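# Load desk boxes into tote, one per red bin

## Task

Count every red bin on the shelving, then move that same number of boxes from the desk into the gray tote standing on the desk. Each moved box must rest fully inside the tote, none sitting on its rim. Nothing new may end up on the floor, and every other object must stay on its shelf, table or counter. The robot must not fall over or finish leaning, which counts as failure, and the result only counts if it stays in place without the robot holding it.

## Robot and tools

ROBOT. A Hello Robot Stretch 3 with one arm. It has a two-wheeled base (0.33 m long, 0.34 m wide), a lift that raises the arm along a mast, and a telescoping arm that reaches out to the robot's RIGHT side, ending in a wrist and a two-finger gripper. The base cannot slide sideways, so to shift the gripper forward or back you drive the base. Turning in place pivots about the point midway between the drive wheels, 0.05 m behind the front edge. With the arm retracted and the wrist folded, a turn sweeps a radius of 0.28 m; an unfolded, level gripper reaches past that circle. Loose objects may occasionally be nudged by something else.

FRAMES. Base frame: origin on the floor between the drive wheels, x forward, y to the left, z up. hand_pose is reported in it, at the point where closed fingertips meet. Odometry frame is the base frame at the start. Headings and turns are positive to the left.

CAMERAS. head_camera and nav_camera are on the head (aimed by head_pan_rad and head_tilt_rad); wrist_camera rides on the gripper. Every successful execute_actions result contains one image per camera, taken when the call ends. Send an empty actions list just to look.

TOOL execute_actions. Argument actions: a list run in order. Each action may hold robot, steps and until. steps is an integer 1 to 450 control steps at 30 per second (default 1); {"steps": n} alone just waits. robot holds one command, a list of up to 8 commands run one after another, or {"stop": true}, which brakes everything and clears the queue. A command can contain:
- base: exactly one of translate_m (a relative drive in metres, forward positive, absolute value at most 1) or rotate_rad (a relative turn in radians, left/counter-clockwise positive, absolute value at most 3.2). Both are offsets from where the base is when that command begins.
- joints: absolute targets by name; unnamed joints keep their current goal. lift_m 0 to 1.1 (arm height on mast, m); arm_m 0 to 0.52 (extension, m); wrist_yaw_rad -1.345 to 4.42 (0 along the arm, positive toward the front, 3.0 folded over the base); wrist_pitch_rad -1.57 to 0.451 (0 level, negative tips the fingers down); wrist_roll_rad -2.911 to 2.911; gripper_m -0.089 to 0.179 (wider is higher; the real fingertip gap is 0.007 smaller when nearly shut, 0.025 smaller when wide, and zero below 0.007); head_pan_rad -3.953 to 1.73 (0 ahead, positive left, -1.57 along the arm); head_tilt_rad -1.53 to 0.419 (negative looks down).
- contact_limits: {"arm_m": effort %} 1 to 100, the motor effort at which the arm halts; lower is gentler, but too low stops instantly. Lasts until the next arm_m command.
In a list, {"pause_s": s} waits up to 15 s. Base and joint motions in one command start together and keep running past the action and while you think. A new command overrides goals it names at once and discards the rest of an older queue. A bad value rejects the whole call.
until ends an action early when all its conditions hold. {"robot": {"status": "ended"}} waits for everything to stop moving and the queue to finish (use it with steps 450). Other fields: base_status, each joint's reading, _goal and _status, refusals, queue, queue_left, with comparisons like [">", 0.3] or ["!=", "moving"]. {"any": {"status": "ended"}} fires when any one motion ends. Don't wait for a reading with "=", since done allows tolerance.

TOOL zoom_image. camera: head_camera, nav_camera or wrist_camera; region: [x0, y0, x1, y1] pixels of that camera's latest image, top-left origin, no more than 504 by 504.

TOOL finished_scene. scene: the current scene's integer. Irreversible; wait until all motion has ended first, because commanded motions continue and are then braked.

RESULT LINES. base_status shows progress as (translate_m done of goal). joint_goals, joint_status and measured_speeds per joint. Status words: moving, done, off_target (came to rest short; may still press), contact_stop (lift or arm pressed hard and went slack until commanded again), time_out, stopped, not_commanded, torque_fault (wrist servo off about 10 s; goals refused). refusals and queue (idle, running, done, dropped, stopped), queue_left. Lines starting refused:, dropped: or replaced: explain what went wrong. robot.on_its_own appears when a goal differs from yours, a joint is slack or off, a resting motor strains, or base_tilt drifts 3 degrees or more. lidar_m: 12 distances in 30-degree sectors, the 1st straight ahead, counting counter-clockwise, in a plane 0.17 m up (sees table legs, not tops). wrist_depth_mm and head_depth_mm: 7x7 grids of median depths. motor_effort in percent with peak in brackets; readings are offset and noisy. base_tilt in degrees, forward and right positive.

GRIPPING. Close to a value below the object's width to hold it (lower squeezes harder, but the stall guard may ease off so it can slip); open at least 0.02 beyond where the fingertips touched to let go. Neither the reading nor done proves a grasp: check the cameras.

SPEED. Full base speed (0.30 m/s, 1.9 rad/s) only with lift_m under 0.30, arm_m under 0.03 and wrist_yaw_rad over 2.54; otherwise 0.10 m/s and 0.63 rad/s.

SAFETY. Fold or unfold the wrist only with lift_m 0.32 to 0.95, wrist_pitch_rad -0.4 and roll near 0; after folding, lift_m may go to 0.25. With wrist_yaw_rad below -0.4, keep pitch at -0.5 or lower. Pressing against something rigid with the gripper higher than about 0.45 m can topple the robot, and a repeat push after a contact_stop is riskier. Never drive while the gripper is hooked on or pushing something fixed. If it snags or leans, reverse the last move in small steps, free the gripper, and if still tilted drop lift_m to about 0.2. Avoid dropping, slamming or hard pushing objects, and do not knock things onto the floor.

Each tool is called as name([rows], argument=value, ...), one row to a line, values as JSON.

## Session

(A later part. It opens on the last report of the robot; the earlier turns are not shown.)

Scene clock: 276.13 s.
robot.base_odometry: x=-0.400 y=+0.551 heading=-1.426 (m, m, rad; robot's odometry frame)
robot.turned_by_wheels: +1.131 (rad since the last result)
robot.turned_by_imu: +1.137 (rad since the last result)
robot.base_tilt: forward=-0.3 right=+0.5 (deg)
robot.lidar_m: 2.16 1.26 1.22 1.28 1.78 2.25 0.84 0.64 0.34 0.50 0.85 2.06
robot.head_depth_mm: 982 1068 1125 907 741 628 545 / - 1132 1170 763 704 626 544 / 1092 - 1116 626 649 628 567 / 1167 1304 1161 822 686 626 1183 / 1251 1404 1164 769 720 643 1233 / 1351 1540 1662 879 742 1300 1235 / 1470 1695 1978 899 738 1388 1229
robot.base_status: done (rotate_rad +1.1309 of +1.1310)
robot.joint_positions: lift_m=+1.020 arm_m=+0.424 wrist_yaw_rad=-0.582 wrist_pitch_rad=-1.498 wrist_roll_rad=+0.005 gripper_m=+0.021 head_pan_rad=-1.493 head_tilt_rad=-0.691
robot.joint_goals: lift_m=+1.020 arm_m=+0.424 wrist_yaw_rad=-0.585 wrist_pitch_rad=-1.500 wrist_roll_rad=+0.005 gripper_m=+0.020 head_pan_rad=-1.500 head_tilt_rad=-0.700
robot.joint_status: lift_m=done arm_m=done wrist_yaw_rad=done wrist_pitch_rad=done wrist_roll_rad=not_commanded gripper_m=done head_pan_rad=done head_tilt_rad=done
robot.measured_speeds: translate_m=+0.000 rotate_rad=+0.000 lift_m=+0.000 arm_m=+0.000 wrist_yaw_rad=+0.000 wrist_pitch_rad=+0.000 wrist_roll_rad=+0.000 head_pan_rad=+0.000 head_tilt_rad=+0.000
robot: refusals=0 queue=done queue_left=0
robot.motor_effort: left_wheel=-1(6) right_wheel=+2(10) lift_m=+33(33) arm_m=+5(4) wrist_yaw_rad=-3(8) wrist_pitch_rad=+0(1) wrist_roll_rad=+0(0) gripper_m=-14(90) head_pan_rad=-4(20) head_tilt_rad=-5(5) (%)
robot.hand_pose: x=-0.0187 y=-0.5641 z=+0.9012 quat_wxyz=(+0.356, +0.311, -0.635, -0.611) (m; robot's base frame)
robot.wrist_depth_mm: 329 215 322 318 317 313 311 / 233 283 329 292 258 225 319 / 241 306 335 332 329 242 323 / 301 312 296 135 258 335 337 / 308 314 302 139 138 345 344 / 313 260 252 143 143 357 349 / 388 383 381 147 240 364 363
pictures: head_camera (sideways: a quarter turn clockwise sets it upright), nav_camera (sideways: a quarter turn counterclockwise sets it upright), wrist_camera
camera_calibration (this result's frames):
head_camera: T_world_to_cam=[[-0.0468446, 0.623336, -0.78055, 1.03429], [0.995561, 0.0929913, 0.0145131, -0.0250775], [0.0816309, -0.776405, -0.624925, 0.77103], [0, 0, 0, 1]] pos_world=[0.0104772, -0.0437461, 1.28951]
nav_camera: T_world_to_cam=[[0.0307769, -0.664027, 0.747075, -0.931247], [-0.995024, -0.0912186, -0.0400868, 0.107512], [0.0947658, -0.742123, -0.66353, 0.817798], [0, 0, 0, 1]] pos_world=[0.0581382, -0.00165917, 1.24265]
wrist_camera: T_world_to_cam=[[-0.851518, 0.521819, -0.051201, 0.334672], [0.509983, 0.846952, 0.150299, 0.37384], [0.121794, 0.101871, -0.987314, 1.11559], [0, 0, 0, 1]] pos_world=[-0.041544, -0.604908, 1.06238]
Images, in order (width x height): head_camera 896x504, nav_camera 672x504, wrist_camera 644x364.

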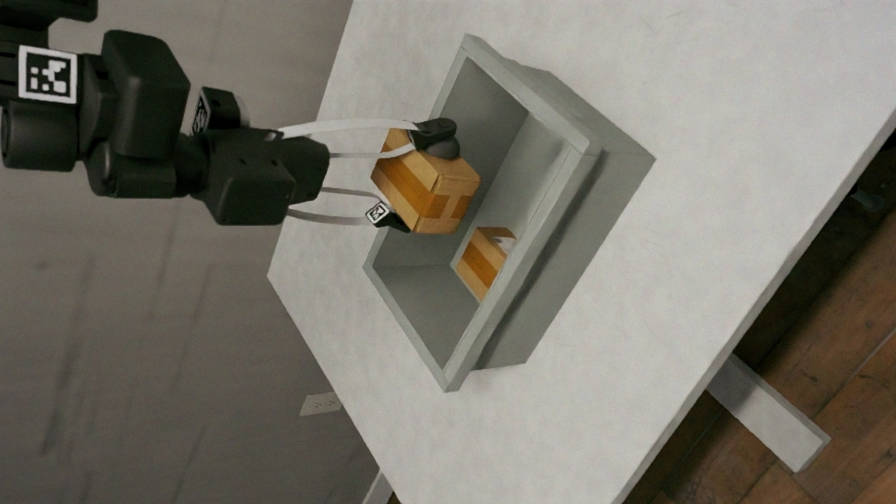

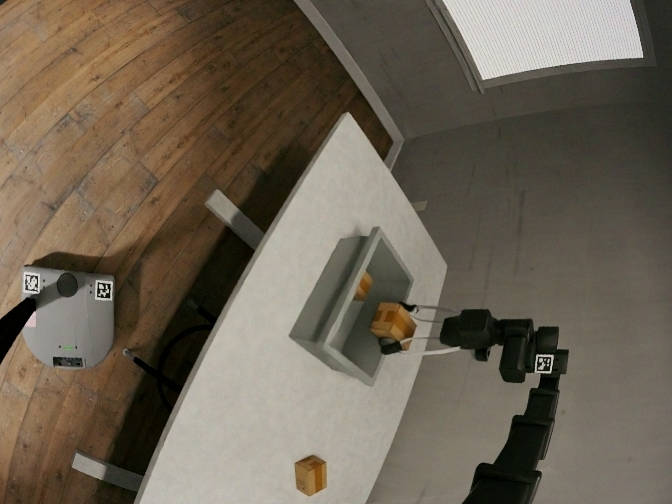

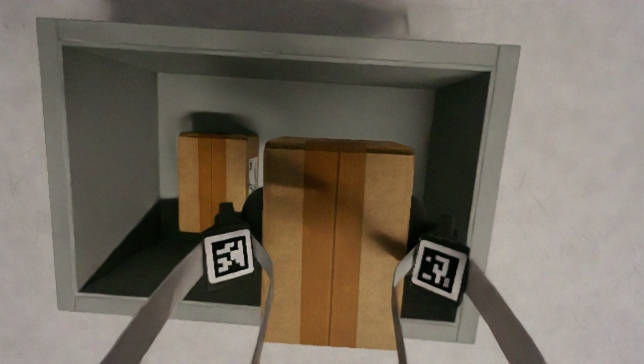

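execute_actions([
  {"robot":{"joints":{"lift_m":0.870}},"steps":200,"until":{"robot":{"status":"ended"}}},
  {"robot":{"joints":{"gripper_m":0.09}},"steps":100,"until":{"robot":{"status":"ended"}}},
  {"robot":{"joints":{"lift_m":1.015}},"steps":200,"until":{"robot":{"lift_m":[">",1.003]}}},
  {"robot":{"joints":{"arm_m":0.494,"wrist_yaw_rad":-0.892,"wrist_pitch_rad":-1.35},"base":{"rotate_rad":-0.62}},"steps":200,"until":{"robot":{"rotate_rad":["<",-0.32]}}},
  {"robot":{"joints":{"lift_m":0.923,"gripper_m":0.12}},"steps":200,"until":{"robot":{"status":"ended"}}},
])

Scene clock: 309.63 s.
robot.base_odometry: x=-0.400 y=+0.551 heading=-2.046 (m, m, rad; robot's odometry frame)
robot.turned_by_wheels: -0.620 (rad since the last result)
robot.turned_by_imu: -0.619 (rad since the last result)
robot.base_tilt: forward=-0.5 right=+0.5 (deg)
robot.lidar_m: 2.06 2.11 1.29 1.22 1.25 1.63 2.24 1.61 0.84 0.35 0.50 0.85
robot.head_depth_mm: 925 - 1109 905 742 627 556 / 906 - 1135 904 743 627 554 / 925 1006 - 903 739 628 555 / 929 1032 1124 906 740 628 555 / 929 1034 1130 905 737 627 555 / 932 1035 1126 898 721 626 554 / 936 1042 1137 902 631 614 553
robot.base_status: done (rotate_rad -0.6199 of -0.6200)
robot.joint_positions: lift_m=+0.923 arm_m=+0.494 wrist_yaw_rad=-0.889 wrist_pitch_rad=-1.352 wrist_roll_rad=+0.005 gripper_m=+0.120 head_pan_rad=-1.493 head_tilt_rad=-0.691
robot.joint_goals: lift_m=+0.923 arm_m=+0.494 wrist_yaw_rad=-0.892 wrist_pitch_rad=-1.350 wrist_roll_rad=+0.005 gripper_m=+0.120 head_pan_rad=-1.500 head_tilt_rad=-0.700
robot.joint_status: lift_m=done arm_m=done wrist_yaw_rad=done wrist_pitch_rad=done wrist_roll_rad=not_commanded gripper_m=done head_pan_rad=done head_tilt_rad=done
robot.measured_speeds: translate_m=+0.000 rotate_rad=+0.000 lift_m=+0.000 arm_m=+0.000 wrist_yaw_rad=+0.000 wrist_pitch_rad=+0.000 wrist_roll_rad=+0.000 head_pan_rad=+0.000 head_tilt_rad=+0.000
robot: refusals=0 queue=done queue_left=0
robot.motor_effort: left_wheel=+2(9) right_wheel=-2(9) lift_m=+22(33) arm_m=+5(5) wrist_yaw_rad=-3(2) wrist_pitch_rad=+1(2) wrist_roll_rad=+0(0) gripper_m=+0(83) head_pan_rad=-4(5) head_tilt_rad=-5(5) (%)
robot.hand_pose: x=-0.0464 y=-0.6586 z=+0.8066 quat_wxyz=(+0.306, +0.161, -0.689, -0.637) (m; robot's base frame)
robot.wrist_depth_mm: 255 253 252 249 246 245 242 / 256 255 253 250 248 244 244 / 256 255 253 250 249 247 244 / 257 256 254 202 248 247 244 / 260 257 255 203 249 248 246 / 261 258 255 203 251 - 247 / 263 259 257 254 251 250 247
pictures: head_camera (sideways: a quarter turn clockwise sets it upright), nav_camera (sideways: a quarter turn counterclockwise sets it upright), wrist_camera
camera_calibration (this result's frames):
head_camera: T_world_to_cam=[[-0.0468331, 0.623347, -0.780541, 1.03428], [0.995563, 0.0929714, 0.0145133, -0.0250778], [0.0816148, -0.776398, -0.624936, 0.771044], [0, 0, 0, 1]] pos_world=[0.0104763, -0.043746, 1.28951]
nav_camera: T_world_to_cam=[[0.0307646, -0.664038, 0.747066, -0.931235], [-0.995026, -0.0911983, -0.040087, 0.107512], [0.0947504, -0.742116, -0.66354, 0.817812], [0, 0, 0, 1]] pos_world=[0.0581381, -0.00165939, 1.24265]
wrist_camera: T_world_to_cam=[[-0.65951, 0.750289, -0.045963, 0.510694], [0.750906, 0.660386, 0.00545061, 0.487442], [0.0344428, -0.0309191, -0.998928, 0.95304], [0, 0, 0, 1]] pos_world=[-0.062041, -0.675601, 0.972835]
Images, in order (width x height): head_camera 896x504, nav_camera 672x504, wrist_camera 644x364.

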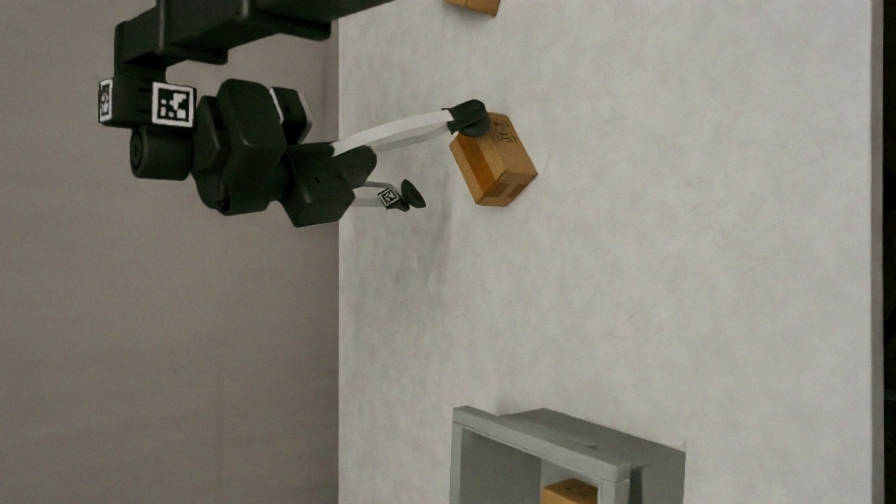

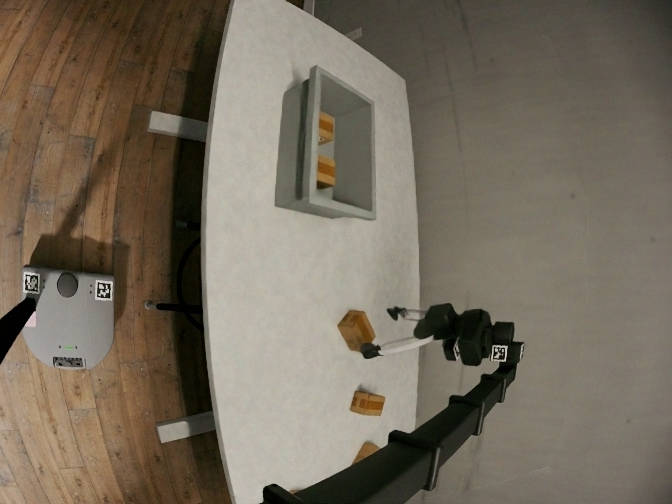

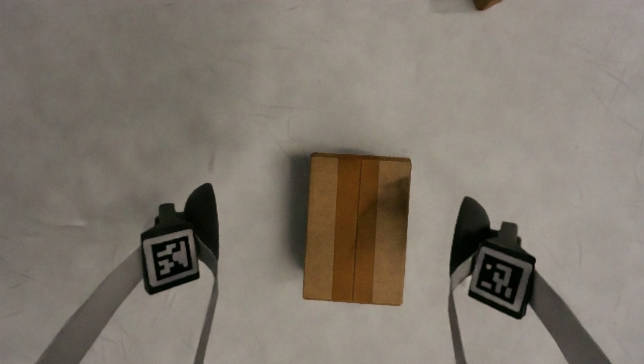

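execute_actions([
  {"robot":{"joints":{"lift_m":0.863,"arm_m":0.484}},"steps":200,"until":{"robot":{"status":"ended"}}},
  {"robot":{"joints":{"gripper_m":0.02}},"steps":100,"until":{"robot":{"status":"ended"}}},
  {"robot":{"joints":{"lift_m":1.018}},"steps":200,"until":{"robot":{"lift_m":[">",0.965]}}},
  {"robot":{"joints":{"arm_m":0.4585,"wrist_yaw_rad":-0.805},"base":{"rotate_rad":0.811}},"steps":200,"until":{"robot":{"status":"ended"}}},
])

Scene clock: 324.23 s.
robot.base_odometry: x=-0.400 y=+0.551 heading=-1.235 (m, m, rad; robot's odometry frame)
robot.turned_by_wheels: +0.811 (rad since the last result)
robot.turned_by_imu: +0.815 (rad since the last result)
robot.base_tilt: forward=-0.3 right=+0.6 (deg)
robot.lidar_m: 1.45 1.22 1.22 1.38 2.25 2.32 0.84 0.34 0.50 0.85 2.01 2.06
robot.head_depth_mm: 1094 1166 1160 764 688 628 547 / - 1299 1157 814 650 627 554 / 1282 - 1118 763 704 627 1185 / 1396 1562 1583 781 741 655 1230 / 1552 1767 1943 904 738 1345 1234 / 1746 2016 2357 904 780 1417 1237 / 1940 2151 2368 902 1639 1424 1238
robot.base_status: done (rotate_rad +0.8109 of +0.8110)
robot.joint_positions: lift_m=+1.018 arm_m=+0.459 wrist_yaw_rad=-0.808 wrist_pitch_rad=-1.352 wrist_roll_rad=+0.005 gripper_m=+0.021 head_pan_rad=-1.493 head_tilt_rad=-0.691
robot.joint_goals: lift_m=+1.018 arm_m=+0.459 wrist_yaw_rad=-0.805 wrist_pitch_rad=-1.350 wrist_roll_rad=+0.005 gripper_m=+0.020 head_pan_rad=-1.500 head_tilt_rad=-0.700
robot.joint_status: lift_m=done arm_m=done wrist_yaw_rad=done wrist_pitch_rad=done wrist_roll_rad=not_commanded gripper_m=done head_pan_rad=done head_tilt_rad=done
robot.measured_speeds: translate_m=+0.000 rotate_rad=+0.000 lift_m=+0.000 arm_m=+0.000 wrist_yaw_rad=+0.000 wrist_pitch_rad=+0.000 wrist_roll_rad=+0.000 head_pan_rad=+0.000 head_tilt_rad=+0.000
robot: refusals=0 queue=done queue_left=0
robot.motor_effort: left_wheel=-1(8) right_wheel=+2(10) lift_m=+33(36) arm_m=-5(5) wrist_yaw_rad=+2(2) wrist_pitch_rad=+1(1) wrist_roll_rad=+0(0) gripper_m=-15(90) head_pan_rad=-4(4) head_tilt_rad=-5(5) (%)
robot.hand_pose: x=-0.0447 y=-0.6258 z=+0.9011 quat_wxyz=(+0.332, +0.189, -0.682, -0.624) (m; robot's base frame)
robot.wrist_depth_mm: 351 348 345 345 338 336 334 / 354 352 236 229 223 221 231 / 354 350 284 335 340 334 264 / 355 353 251 138 290 328 263 / 357 352 290 139 138 326 260 / 359 355 263 139 138 327 259 / 361 359 351 140 227 226 229
pictures: head_camera (sideways: a quarter turn clockwise sets it upright), nav_camera (sideways: a quarter turn counterclockwise sets it upright), wrist_camera
camera_calibration (this result's frames):
head_camera: T_world_to_cam=[[-0.0468275, 0.623355, -0.780536, 1.03427], [0.995564, 0.0929615, 0.0145134, -0.025078], [0.0816068, -0.776394, -0.624942, 0.771053], [0, 0, 0, 1]] pos_world=[0.0104759, -0.0437459, 1.28951]
nav_camera: T_world_to_cam=[[0.0307586, -0.664045, 0.74706, -0.931228], [-0.995026, -0.0911883, -0.0400871, 0.107512], [0.0947427, -0.742111, -0.663547, 0.81782], [0, 0, 0, 1]] pos_world=[0.058138, -0.00165939, 1.24265]
wrist_camera: T_world_to_cam=[[-0.718369, 0.694142, -0.0459586, 0.453721], [0.694688, 0.719291, 0.00537861, 0.498352], [0.0367911, -0.028063, -0.998929, 1.05035], [0, 0, 0, 1]] pos_world=[-0.0589032, -0.643931, 1.0674]
Images, in order (width x height): head_camera 896x504, nav_camera 672x504, wrist_camera 644x364.

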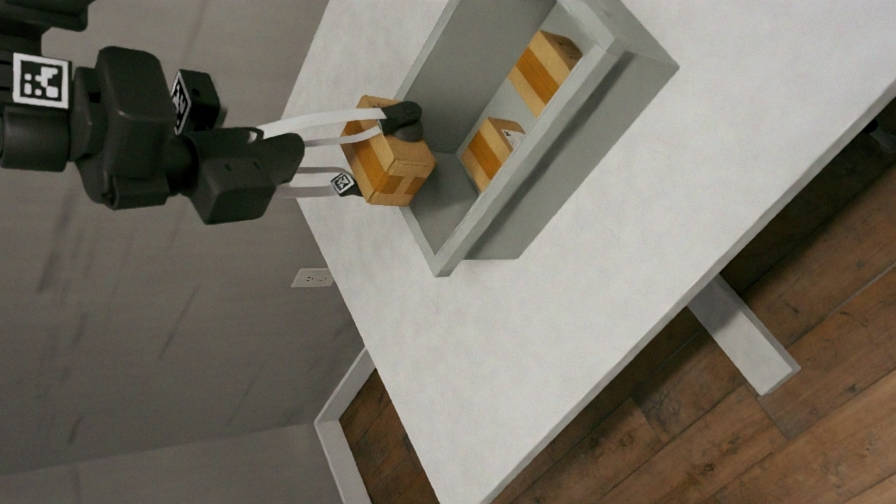

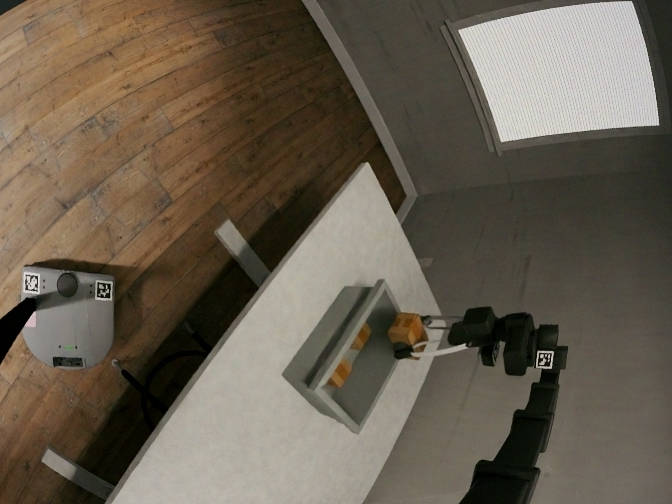

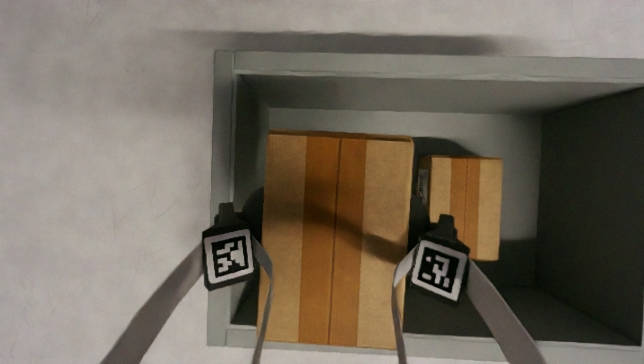

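execute_actions([
  {"robot":{"joints":{"lift_m":0.922}},"steps":200,"until":{"robot":{"status":"ended"}}},
  {"robot":{"joints":{"gripper_m":0.09}},"steps":100,"until":{"robot":{"status":"ended"}}},
  {"robot":{"joints":{"lift_m":1.01}},"steps":200,"until":{"robot":{"lift_m":[">",0.996]}}},
  {"robot":{"joints":{"arm_m":0.497,"wrist_yaw_rad":-0.02,"wrist_pitch_rad":-1.03},"base":{"rotate_rad":-1.131}},"steps":200,"until":{"robot":{"rotate_rad":["<",-0.62]}}},
  {"robot":{"joints":{"lift_m":0.90,"gripper_m":0.12}},"steps":200,"until":{"robot":{"status":"ended"}}},
])

Scene clock: 355.70 s.
robot.base_odometry: x=-0.400 y=+0.551 heading=-2.366 (m, m, rad; robot's odometry frame)
robot.turned_by_wheels: -1.131 (rad since the last result)
robot.turned_by_imu: -1.132 (rad since the last result)
robot.base_tilt: forward=-0.3 right=+0.5 (deg)
robot.lidar_m: 1.79 2.06 1.53 1.23 1.22 1.33 2.04 2.24 0.84 0.35 0.74 0.50
robot.head_depth_mm: 1060 - 1140 889 741 627 1219 / 1030 - 1111 904 742 626 1186 / 996 1096 1095 870 741 626 577 / 966 1081 1161 906 739 626 566 / 943 1052 1122 905 739 628 544 / 920 1020 1099 903 740 627 544 / 894 991 1076 905 741 626 543
robot.base_status: done (rotate_rad -1.1309 of -1.1310)
robot.joint_positions: lift_m=+0.900 arm_m=+0.497 wrist_yaw_rad=-0.023 wrist_pitch_rad=-1.038 wrist_roll_rad=+0.005 gripper_m=+0.120 head_pan_rad=-1.493 head_tilt_rad=-0.691
robot.joint_goals: lift_m=+0.900 arm_m=+0.497 wrist_yaw_rad=-0.020 wrist_pitch_rad=-1.030 wrist_roll_rad=+0.005 gripper_m=+0.120 head_pan_rad=-1.500 head_tilt_rad=-0.700
robot.joint_status: lift_m=done arm_m=done wrist_yaw_rad=done wrist_pitch_rad=done wrist_roll_rad=not_commanded gripper_m=done head_pan_rad=done head_tilt_rad=done
robot.measured_speeds: translate_m=+0.000 rotate_rad=+0.000 lift_m=+0.000 arm_m=+0.000 wrist_yaw_rad=+0.000 wrist_pitch_rad=+0.000 wrist_roll_rad=+0.000 head_pan_rad=+0.000 head_tilt_rad=+0.000
robot: refusals=0 queue=done queue_left=0
robot.motor_effort: left_wheel=+1(10) right_wheel=-1(9) lift_m=+23(36) arm_m=+4(5) wrist_yaw_rad=+2(4) wrist_pitch_rad=+3(5) wrist_roll_rad=+0(0) gripper_m=+0(80) head_pan_rad=-5(3) head_tilt_rad=-6(5) (%)
robot.hand_pose: x=-0.0241 y=-0.7509 z=+0.8059 quat_wxyz=(+0.608, +0.343, -0.619, -0.359) (m; robot's base frame)
robot.wrist_depth_mm: 307 302 303 300 297 297 295 / 290 289 287 285 284 282 224 / 276 276 273 272 270 264 216 / 265 263 262 209 256 257 246 / 252 251 250 199 245 249 246 / 242 238 239 193 237 - 234 / 233 231 230 230 228 228 226
pictures: head_camera (sideways: a quarter turn clockwise sets it upright), nav_camera (sideways: a quarter turn counterclockwise sets it upright), wrist_camera
camera_calibration (this result's frames):
head_camera: T_world_to_cam=[[-0.0468258, 0.623382, -0.780514, 1.03424], [0.995565, 0.092955, 0.0145139, -0.0250787], [0.0816004, -0.776372, -0.62497, 0.771088], [0, 0, 0, 1]] pos_world=[0.0104756, -0.0437455, 1.28951]
nav_camera: T_world_to_cam=[[0.0307566, -0.664071, 0.747037, -0.931197], [-0.995027, -0.0911808, -0.0400876, 0.107513], [0.0947364, -0.742089, -0.663573, 0.817854], [0, 0, 0, 1]] pos_world=[0.0581379, -0.00165764, 1.24265]
wrist_camera: T_world_to_cam=[[-0.999078, -0.0292044, -0.0314819, -0.0105699], [-0.0182995, 0.952778, -0.303117, 0.981326], [0.0388476, -0.302261, -0.952433, 0.707648], [0, 0, 0, 1]] pos_world=[-0.0200928, -0.7214, 0.971111]
Images, in order (width x height): head_camera 896x504, nav_camera 672x504, wrist_camera 644x364.

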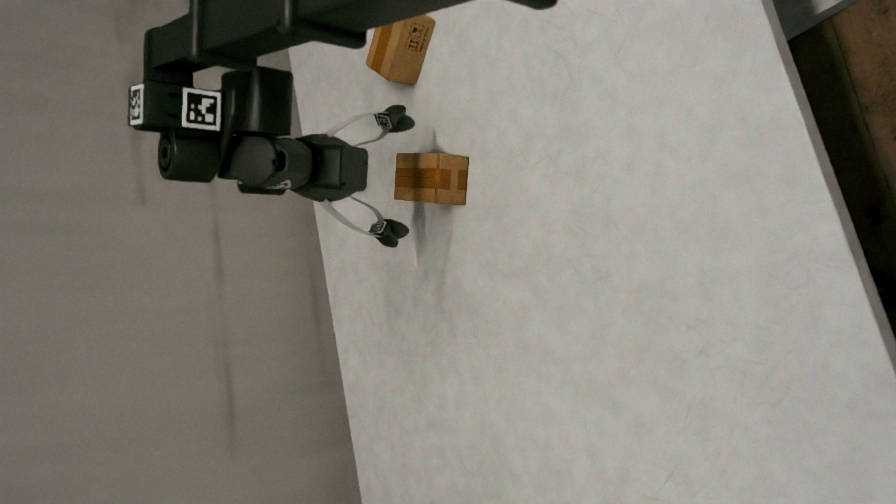

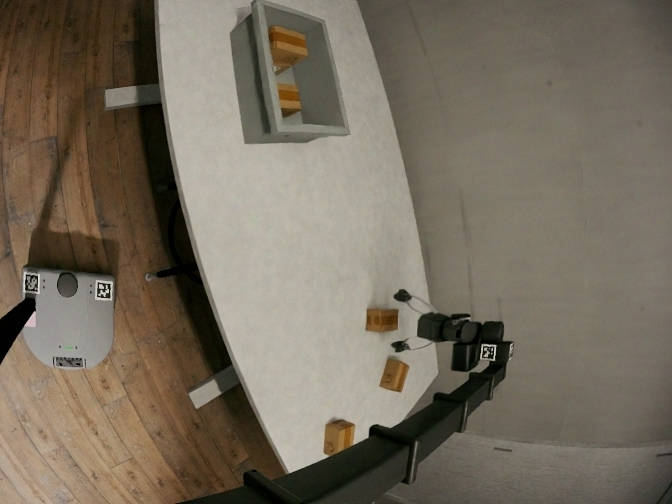

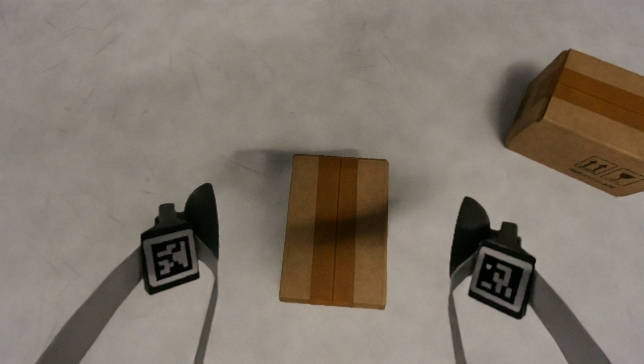

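execute_actions([
  {"robot":{"joints":{"lift_m":0.841,"arm_m":0.501}},"steps":200,"until":{"robot":{"status":"ended"}}},
  {"robot":{"joints":{"gripper_m":0.02}},"steps":100,"until":{"robot":{"status":"ended"}}},
  {"robot":{"joints":{"lift_m":0.995}},"steps":200,"until":{"robot":{"lift_m":[">",0.915]}}},
  {"robot":{"joints":{"arm_m":0.332,"wrist_yaw_rad":-0.762},"base":{"rotate_rad":1.089}},"steps":200,"until":{"robot":{"status":"ended"}}},
])

Scene clock: 372.40 s.
robot.base_odometry: x=-0.400 y=+0.551 heading=-1.277 (m, m, rad; robot's odometry frame)
robot.turned_by_wheels: +1.089 (rad since the last result)
robot.turned_by_imu: +1.095 (rad since the last result)
robot.base_tilt: forward=-0.4 right=+0.4 (deg)
robot.lidar_m: 1.49 1.23 1.22 1.35 2.16 2.32 0.84 0.35 0.50 0.50 1.90 2.06
robot.head_depth_mm: 1016 1119 1164 744 688 628 546 / 1121 - - 617 646 627 554 / 1221 1349 - 752 687 627 1164 / 1340 1493 1165 759 732 641 1231 / 1465 1662 1797 902 739 1322 1231 / 1626 1882 2169 908 757 1416 1236 / 1857 2127 2382 903 1584 1424 1230
robot.base_status: done (rotate_rad +1.0889 of +1.0890)
robot.joint_positions: lift_m=+0.995 arm_m=+0.332 wrist_yaw_rad=-0.759 wrist_pitch_rad=-1.040 wrist_roll_rad=+0.005 gripper_m=+0.021 head_pan_rad=-1.493 head_tilt_rad=-0.691
robot.joint_goals: lift_m=+0.995 arm_m=+0.332 wrist_yaw_rad=-0.762 wrist_pitch_rad=-1.030 wrist_roll_rad=+0.005 gripper_m=+0.020 head_pan_rad=-1.500 head_tilt_rad=-0.700
robot.joint_status: lift_m=done arm_m=done wrist_yaw_rad=done wrist_pitch_rad=done wrist_roll_rad=not_commanded gripper_m=done head_pan_rad=done head_tilt_rad=done
robot.measured_speeds: translate_m=+0.000 rotate_rad=+0.000 lift_m=+0.000 arm_m=+0.000 wrist_yaw_rad=+0.000 wrist_pitch_rad=+0.000 wrist_roll_rad=+0.000 head_pan_rad=+0.000 head_tilt_rad=+0.000
robot: refusals=0 queue=done queue_left=0
robot.motor_effort: left_wheel=-1(9) right_wheel=+2(11) lift_m=+33(34) arm_m=-5(6) wrist_yaw_rad=-3(3) wrist_pitch_rad=+3(3) wrist_roll_rad=+0(0) gripper_m=-17(90) head_pan_rad=-4(4) head_tilt_rad=-5(5) (%)
robot.hand_pose: x=-0.0966 y=-0.5562 z=+0.9003 quat_wxyz=(+0.438, +0.098, -0.701, -0.554) (m; robot's base frame)
robot.wrist_depth_mm: 424 420 418 414 415 409 408 / 400 398 396 396 390 392 387 / 381 270 282 152 249 365 371 / 359 279 267 145 279 349 351 / 240 252 241 138 138 335 337 / 228 254 233 133 133 324 325 / 220 256 300 245 291 238 313
pictures: head_camera (sideways: a quarter turn clockwise sets it upright), nav_camera (sideways: a quarter turn counterclockwise sets it upright), wrist_camera
camera_calibration (this result's frames):
head_camera: T_world_to_cam=[[-0.0468145, 0.623399, -0.780501, 1.03423], [0.995566, 0.0929346, 0.0145143, -0.0250791], [0.0815838, -0.776361, -0.624986, 0.771109], [0, 0, 0, 1]] pos_world=[0.0104747, -0.0437453, 1.28951]
nav_camera: T_world_to_cam=[[0.0307444, -0.664087, 0.747023, -0.93118], [-0.995029, -0.0911599, -0.0400879, 0.107513], [0.0947204, -0.742077, -0.663588, 0.817874], [0, 0, 0, 1]] pos_world=[0.0581377, -0.00165748, 1.24265]
wrist_camera: T_world_to_cam=[[-0.759729, 0.649474, -0.0315422, 0.326311], [0.626671, 0.718389, -0.301995, 0.754007], [-0.173478, -0.249201, -0.952788, 0.868583], [0, 0, 0, 1]] pos_world=[-0.0739265, -0.537149, 1.06557]
Images, in order (width x height): head_camera 896x504, nav_camera 672x504, wrist_camera 644x364.

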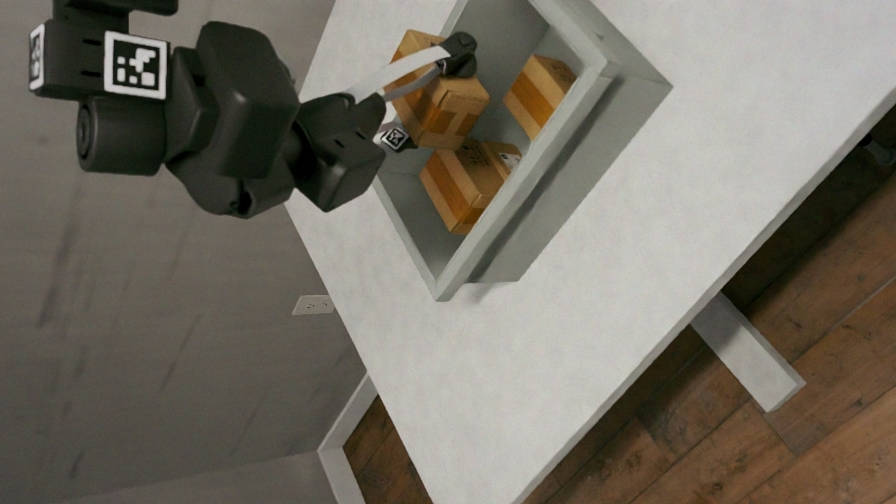

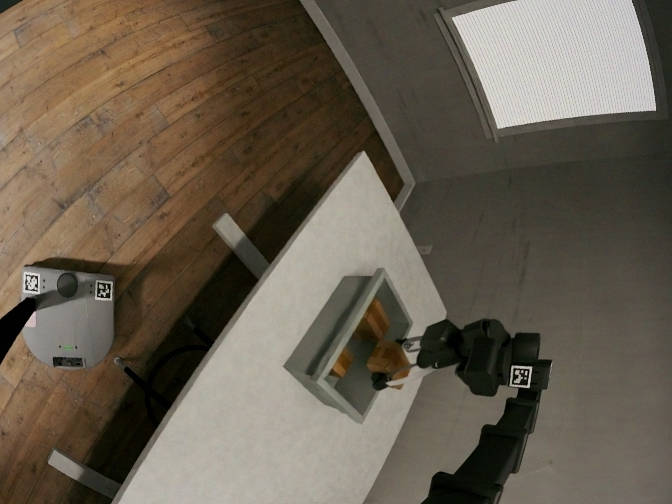

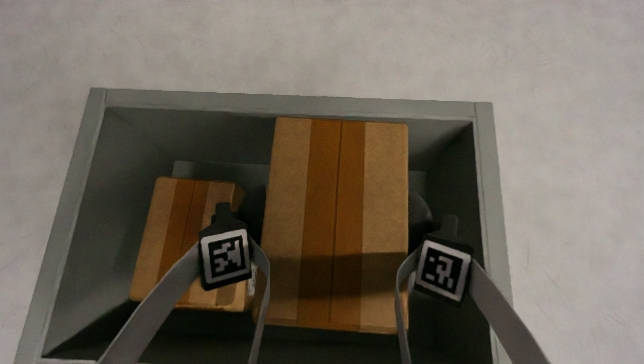

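execute_actions([
  {"robot":{"joints":{"lift_m":0.900}},"steps":200,"until":{"robot":{"status":"ended"}}},
  {"robot":{"joints":{"gripper_m":0.09}},"steps":100,"until":{"robot":{"status":"ended"}}},
  {"robot":{"joints":{"lift_m":0.975}},"steps":200,"until":{"robot":{"status":"ended"}}},
])

Scene clock: 386.57 s.
robot.base_odometry: x=-0.400 y=+0.551 heading=-1.277 (m, m, rad; robot's odometry frame)
robot.turned_by_wheels: +0.000 (rad since the last result)
robot.turned_by_imu: +0.002 (rad since the last result)
robot.base_tilt: forward=-0.3 right=+0.4 (deg)
robot.lidar_m: 1.49 1.23 1.22 1.35 2.16 2.33 0.83 0.35 0.50 0.50 1.90 2.06
robot.head_depth_mm: 1034 1156 1117 939 687 628 545 / 1123 - - 768 646 629 555 / 1217 1362 - 747 688 627 1166 / 1339 1490 1162 761 736 641 1230 / 1474 1660 1818 903 739 1318 1231 / 1649 1894 2183 902 761 1428 1232 / 1866 2134 2359 904 1590 1420 1229
robot.base_status: done (rotate_rad +1.0889 of +1.0890)
robot.joint_positions: lift_m=+0.975 arm_m=+0.332 wrist_yaw_rad=-0.759 wrist_pitch_rad=-1.039 wrist_roll_rad=+0.005 gripper_m=+0.090 head_pan_rad=-1.493 head_tilt_rad=-0.691
robot.joint_goals: lift_m=+0.975 arm_m=+0.332 wrist_yaw_rad=-0.762 wrist_pitch_rad=-1.030 wrist_roll_rad=+0.005 gripper_m=+0.090 head_pan_rad=-1.500 head_tilt_rad=-0.700
robot.joint_status: lift_m=done arm_m=done wrist_yaw_rad=done wrist_pitch_rad=done wrist_roll_rad=not_commanded gripper_m=done head_pan_rad=done head_tilt_rad=done
robot.measured_speeds: translate_m=+0.000 rotate_rad=+0.000 lift_m=+0.000 arm_m=+0.000 wrist_yaw_rad=+0.000 wrist_pitch_rad=+0.000 wrist_roll_rad=+0.000 head_pan_rad=+0.000 head_tilt_rad=+0.000
robot: refusals=0 queue=done queue_left=0
robot.motor_effort: left_wheel=-1(1) right_wheel=+2(2) lift_m=+32(34) arm_m=-4(4) wrist_yaw_rad=-2(3) wrist_pitch_rad=+2(3) wrist_roll_rad=+0(0) gripper_m=+0(80) head_pan_rad=-3(4) head_tilt_rad=-5(6) (%)
robot.hand_pose: x=-0.0967 y=-0.5563 z=+0.8804 quat_wxyz=(+0.438, +0.097, -0.701, -0.554) (m; robot's base frame)
robot.wrist_depth_mm: 396 394 390 392 388 386 382 / 378 240 371 373 370 368 367 / 354 270 283 272 263 253 349 / 224 250 336 233 328 250 332 / 216 226 316 221 316 209 319 / 218 217 271 212 304 306 306 / 210 256 297 290 294 203 295
pictures: head_camera (sideways: a quarter turn clockwise sets it upright), nav_camera (sideways: a quarter turn counterclockwise sets it upright), wrist_camera
camera_calibration (this result's frames):
head_camera: T_world_to_cam=[[-0.0468144, 0.623399, -0.780501, 1.03423], [0.995566, 0.0929344, 0.0145143, -0.0250791], [0.0815836, -0.776361, -0.624986, 0.771109], [0, 0, 0, 1]] pos_world=[0.0104747, -0.0437453, 1.28951]
nav_camera: T_world_to_cam=[[0.0307442, -0.664087, 0.747023, -0.931179], [-0.995029, -0.0911597, -0.0400879, 0.107513], [0.0947202, -0.742077, -0.663588, 0.817874], [0, 0, 0, 1]] pos_world=[0.0581377, -0.00165749, 1.24265]
wrist_camera: T_world_to_cam=[[-0.759703, 0.649505, -0.0315183, 0.325664], [0.626615, 0.718253, -0.302434, 0.748394], [-0.173794, -0.24951, -0.952649, 0.849256], [0, 0, 0, 1]] pos_world=[-0.0739513, -0.537159, 1.04565]
Images, in order (width x height): head_camera 896x504, nav_camera 672x504, wrist_camera 644x364.

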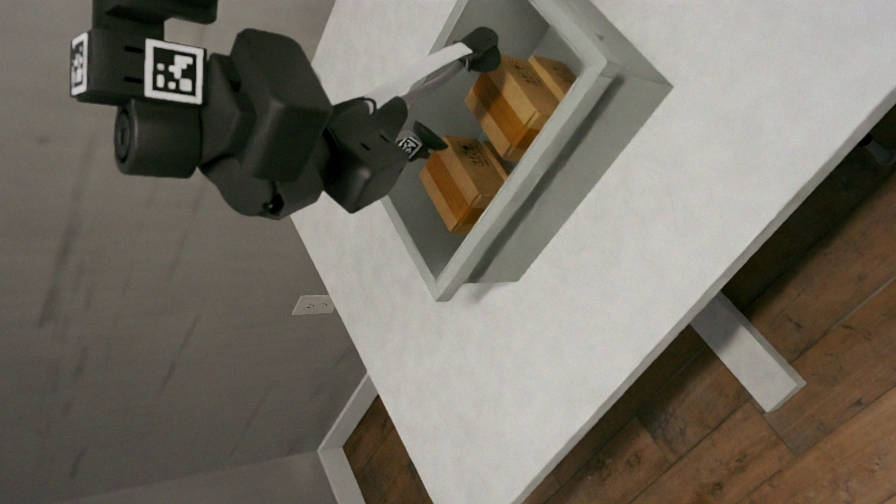

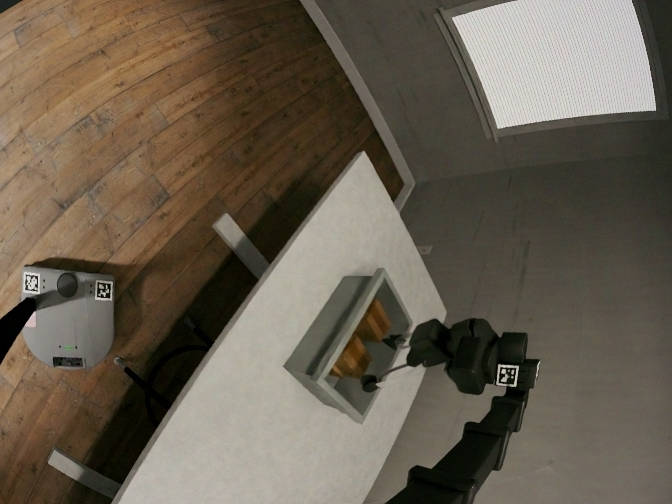

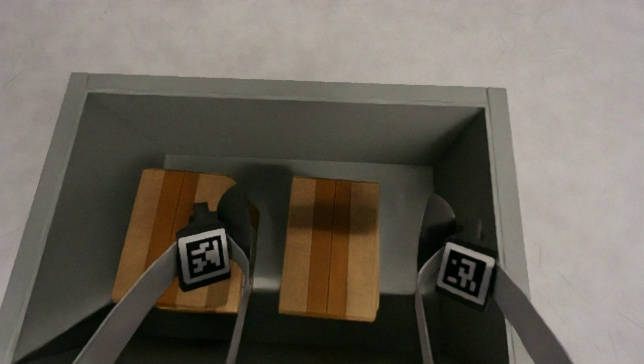

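zoom_image(camera="head_camera", region=[400, 0, 680, 260])

Region (400, 0, 680, 260) of head_camera's 896x504 image, scaled by 1.800, with more detail than that image has; it fills the top 468 rows of this view, and the rest is white.

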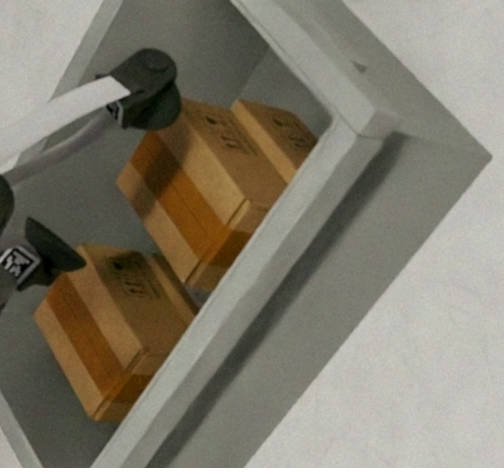

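finished_scene(scene=2)

The scene is finished: the task was done.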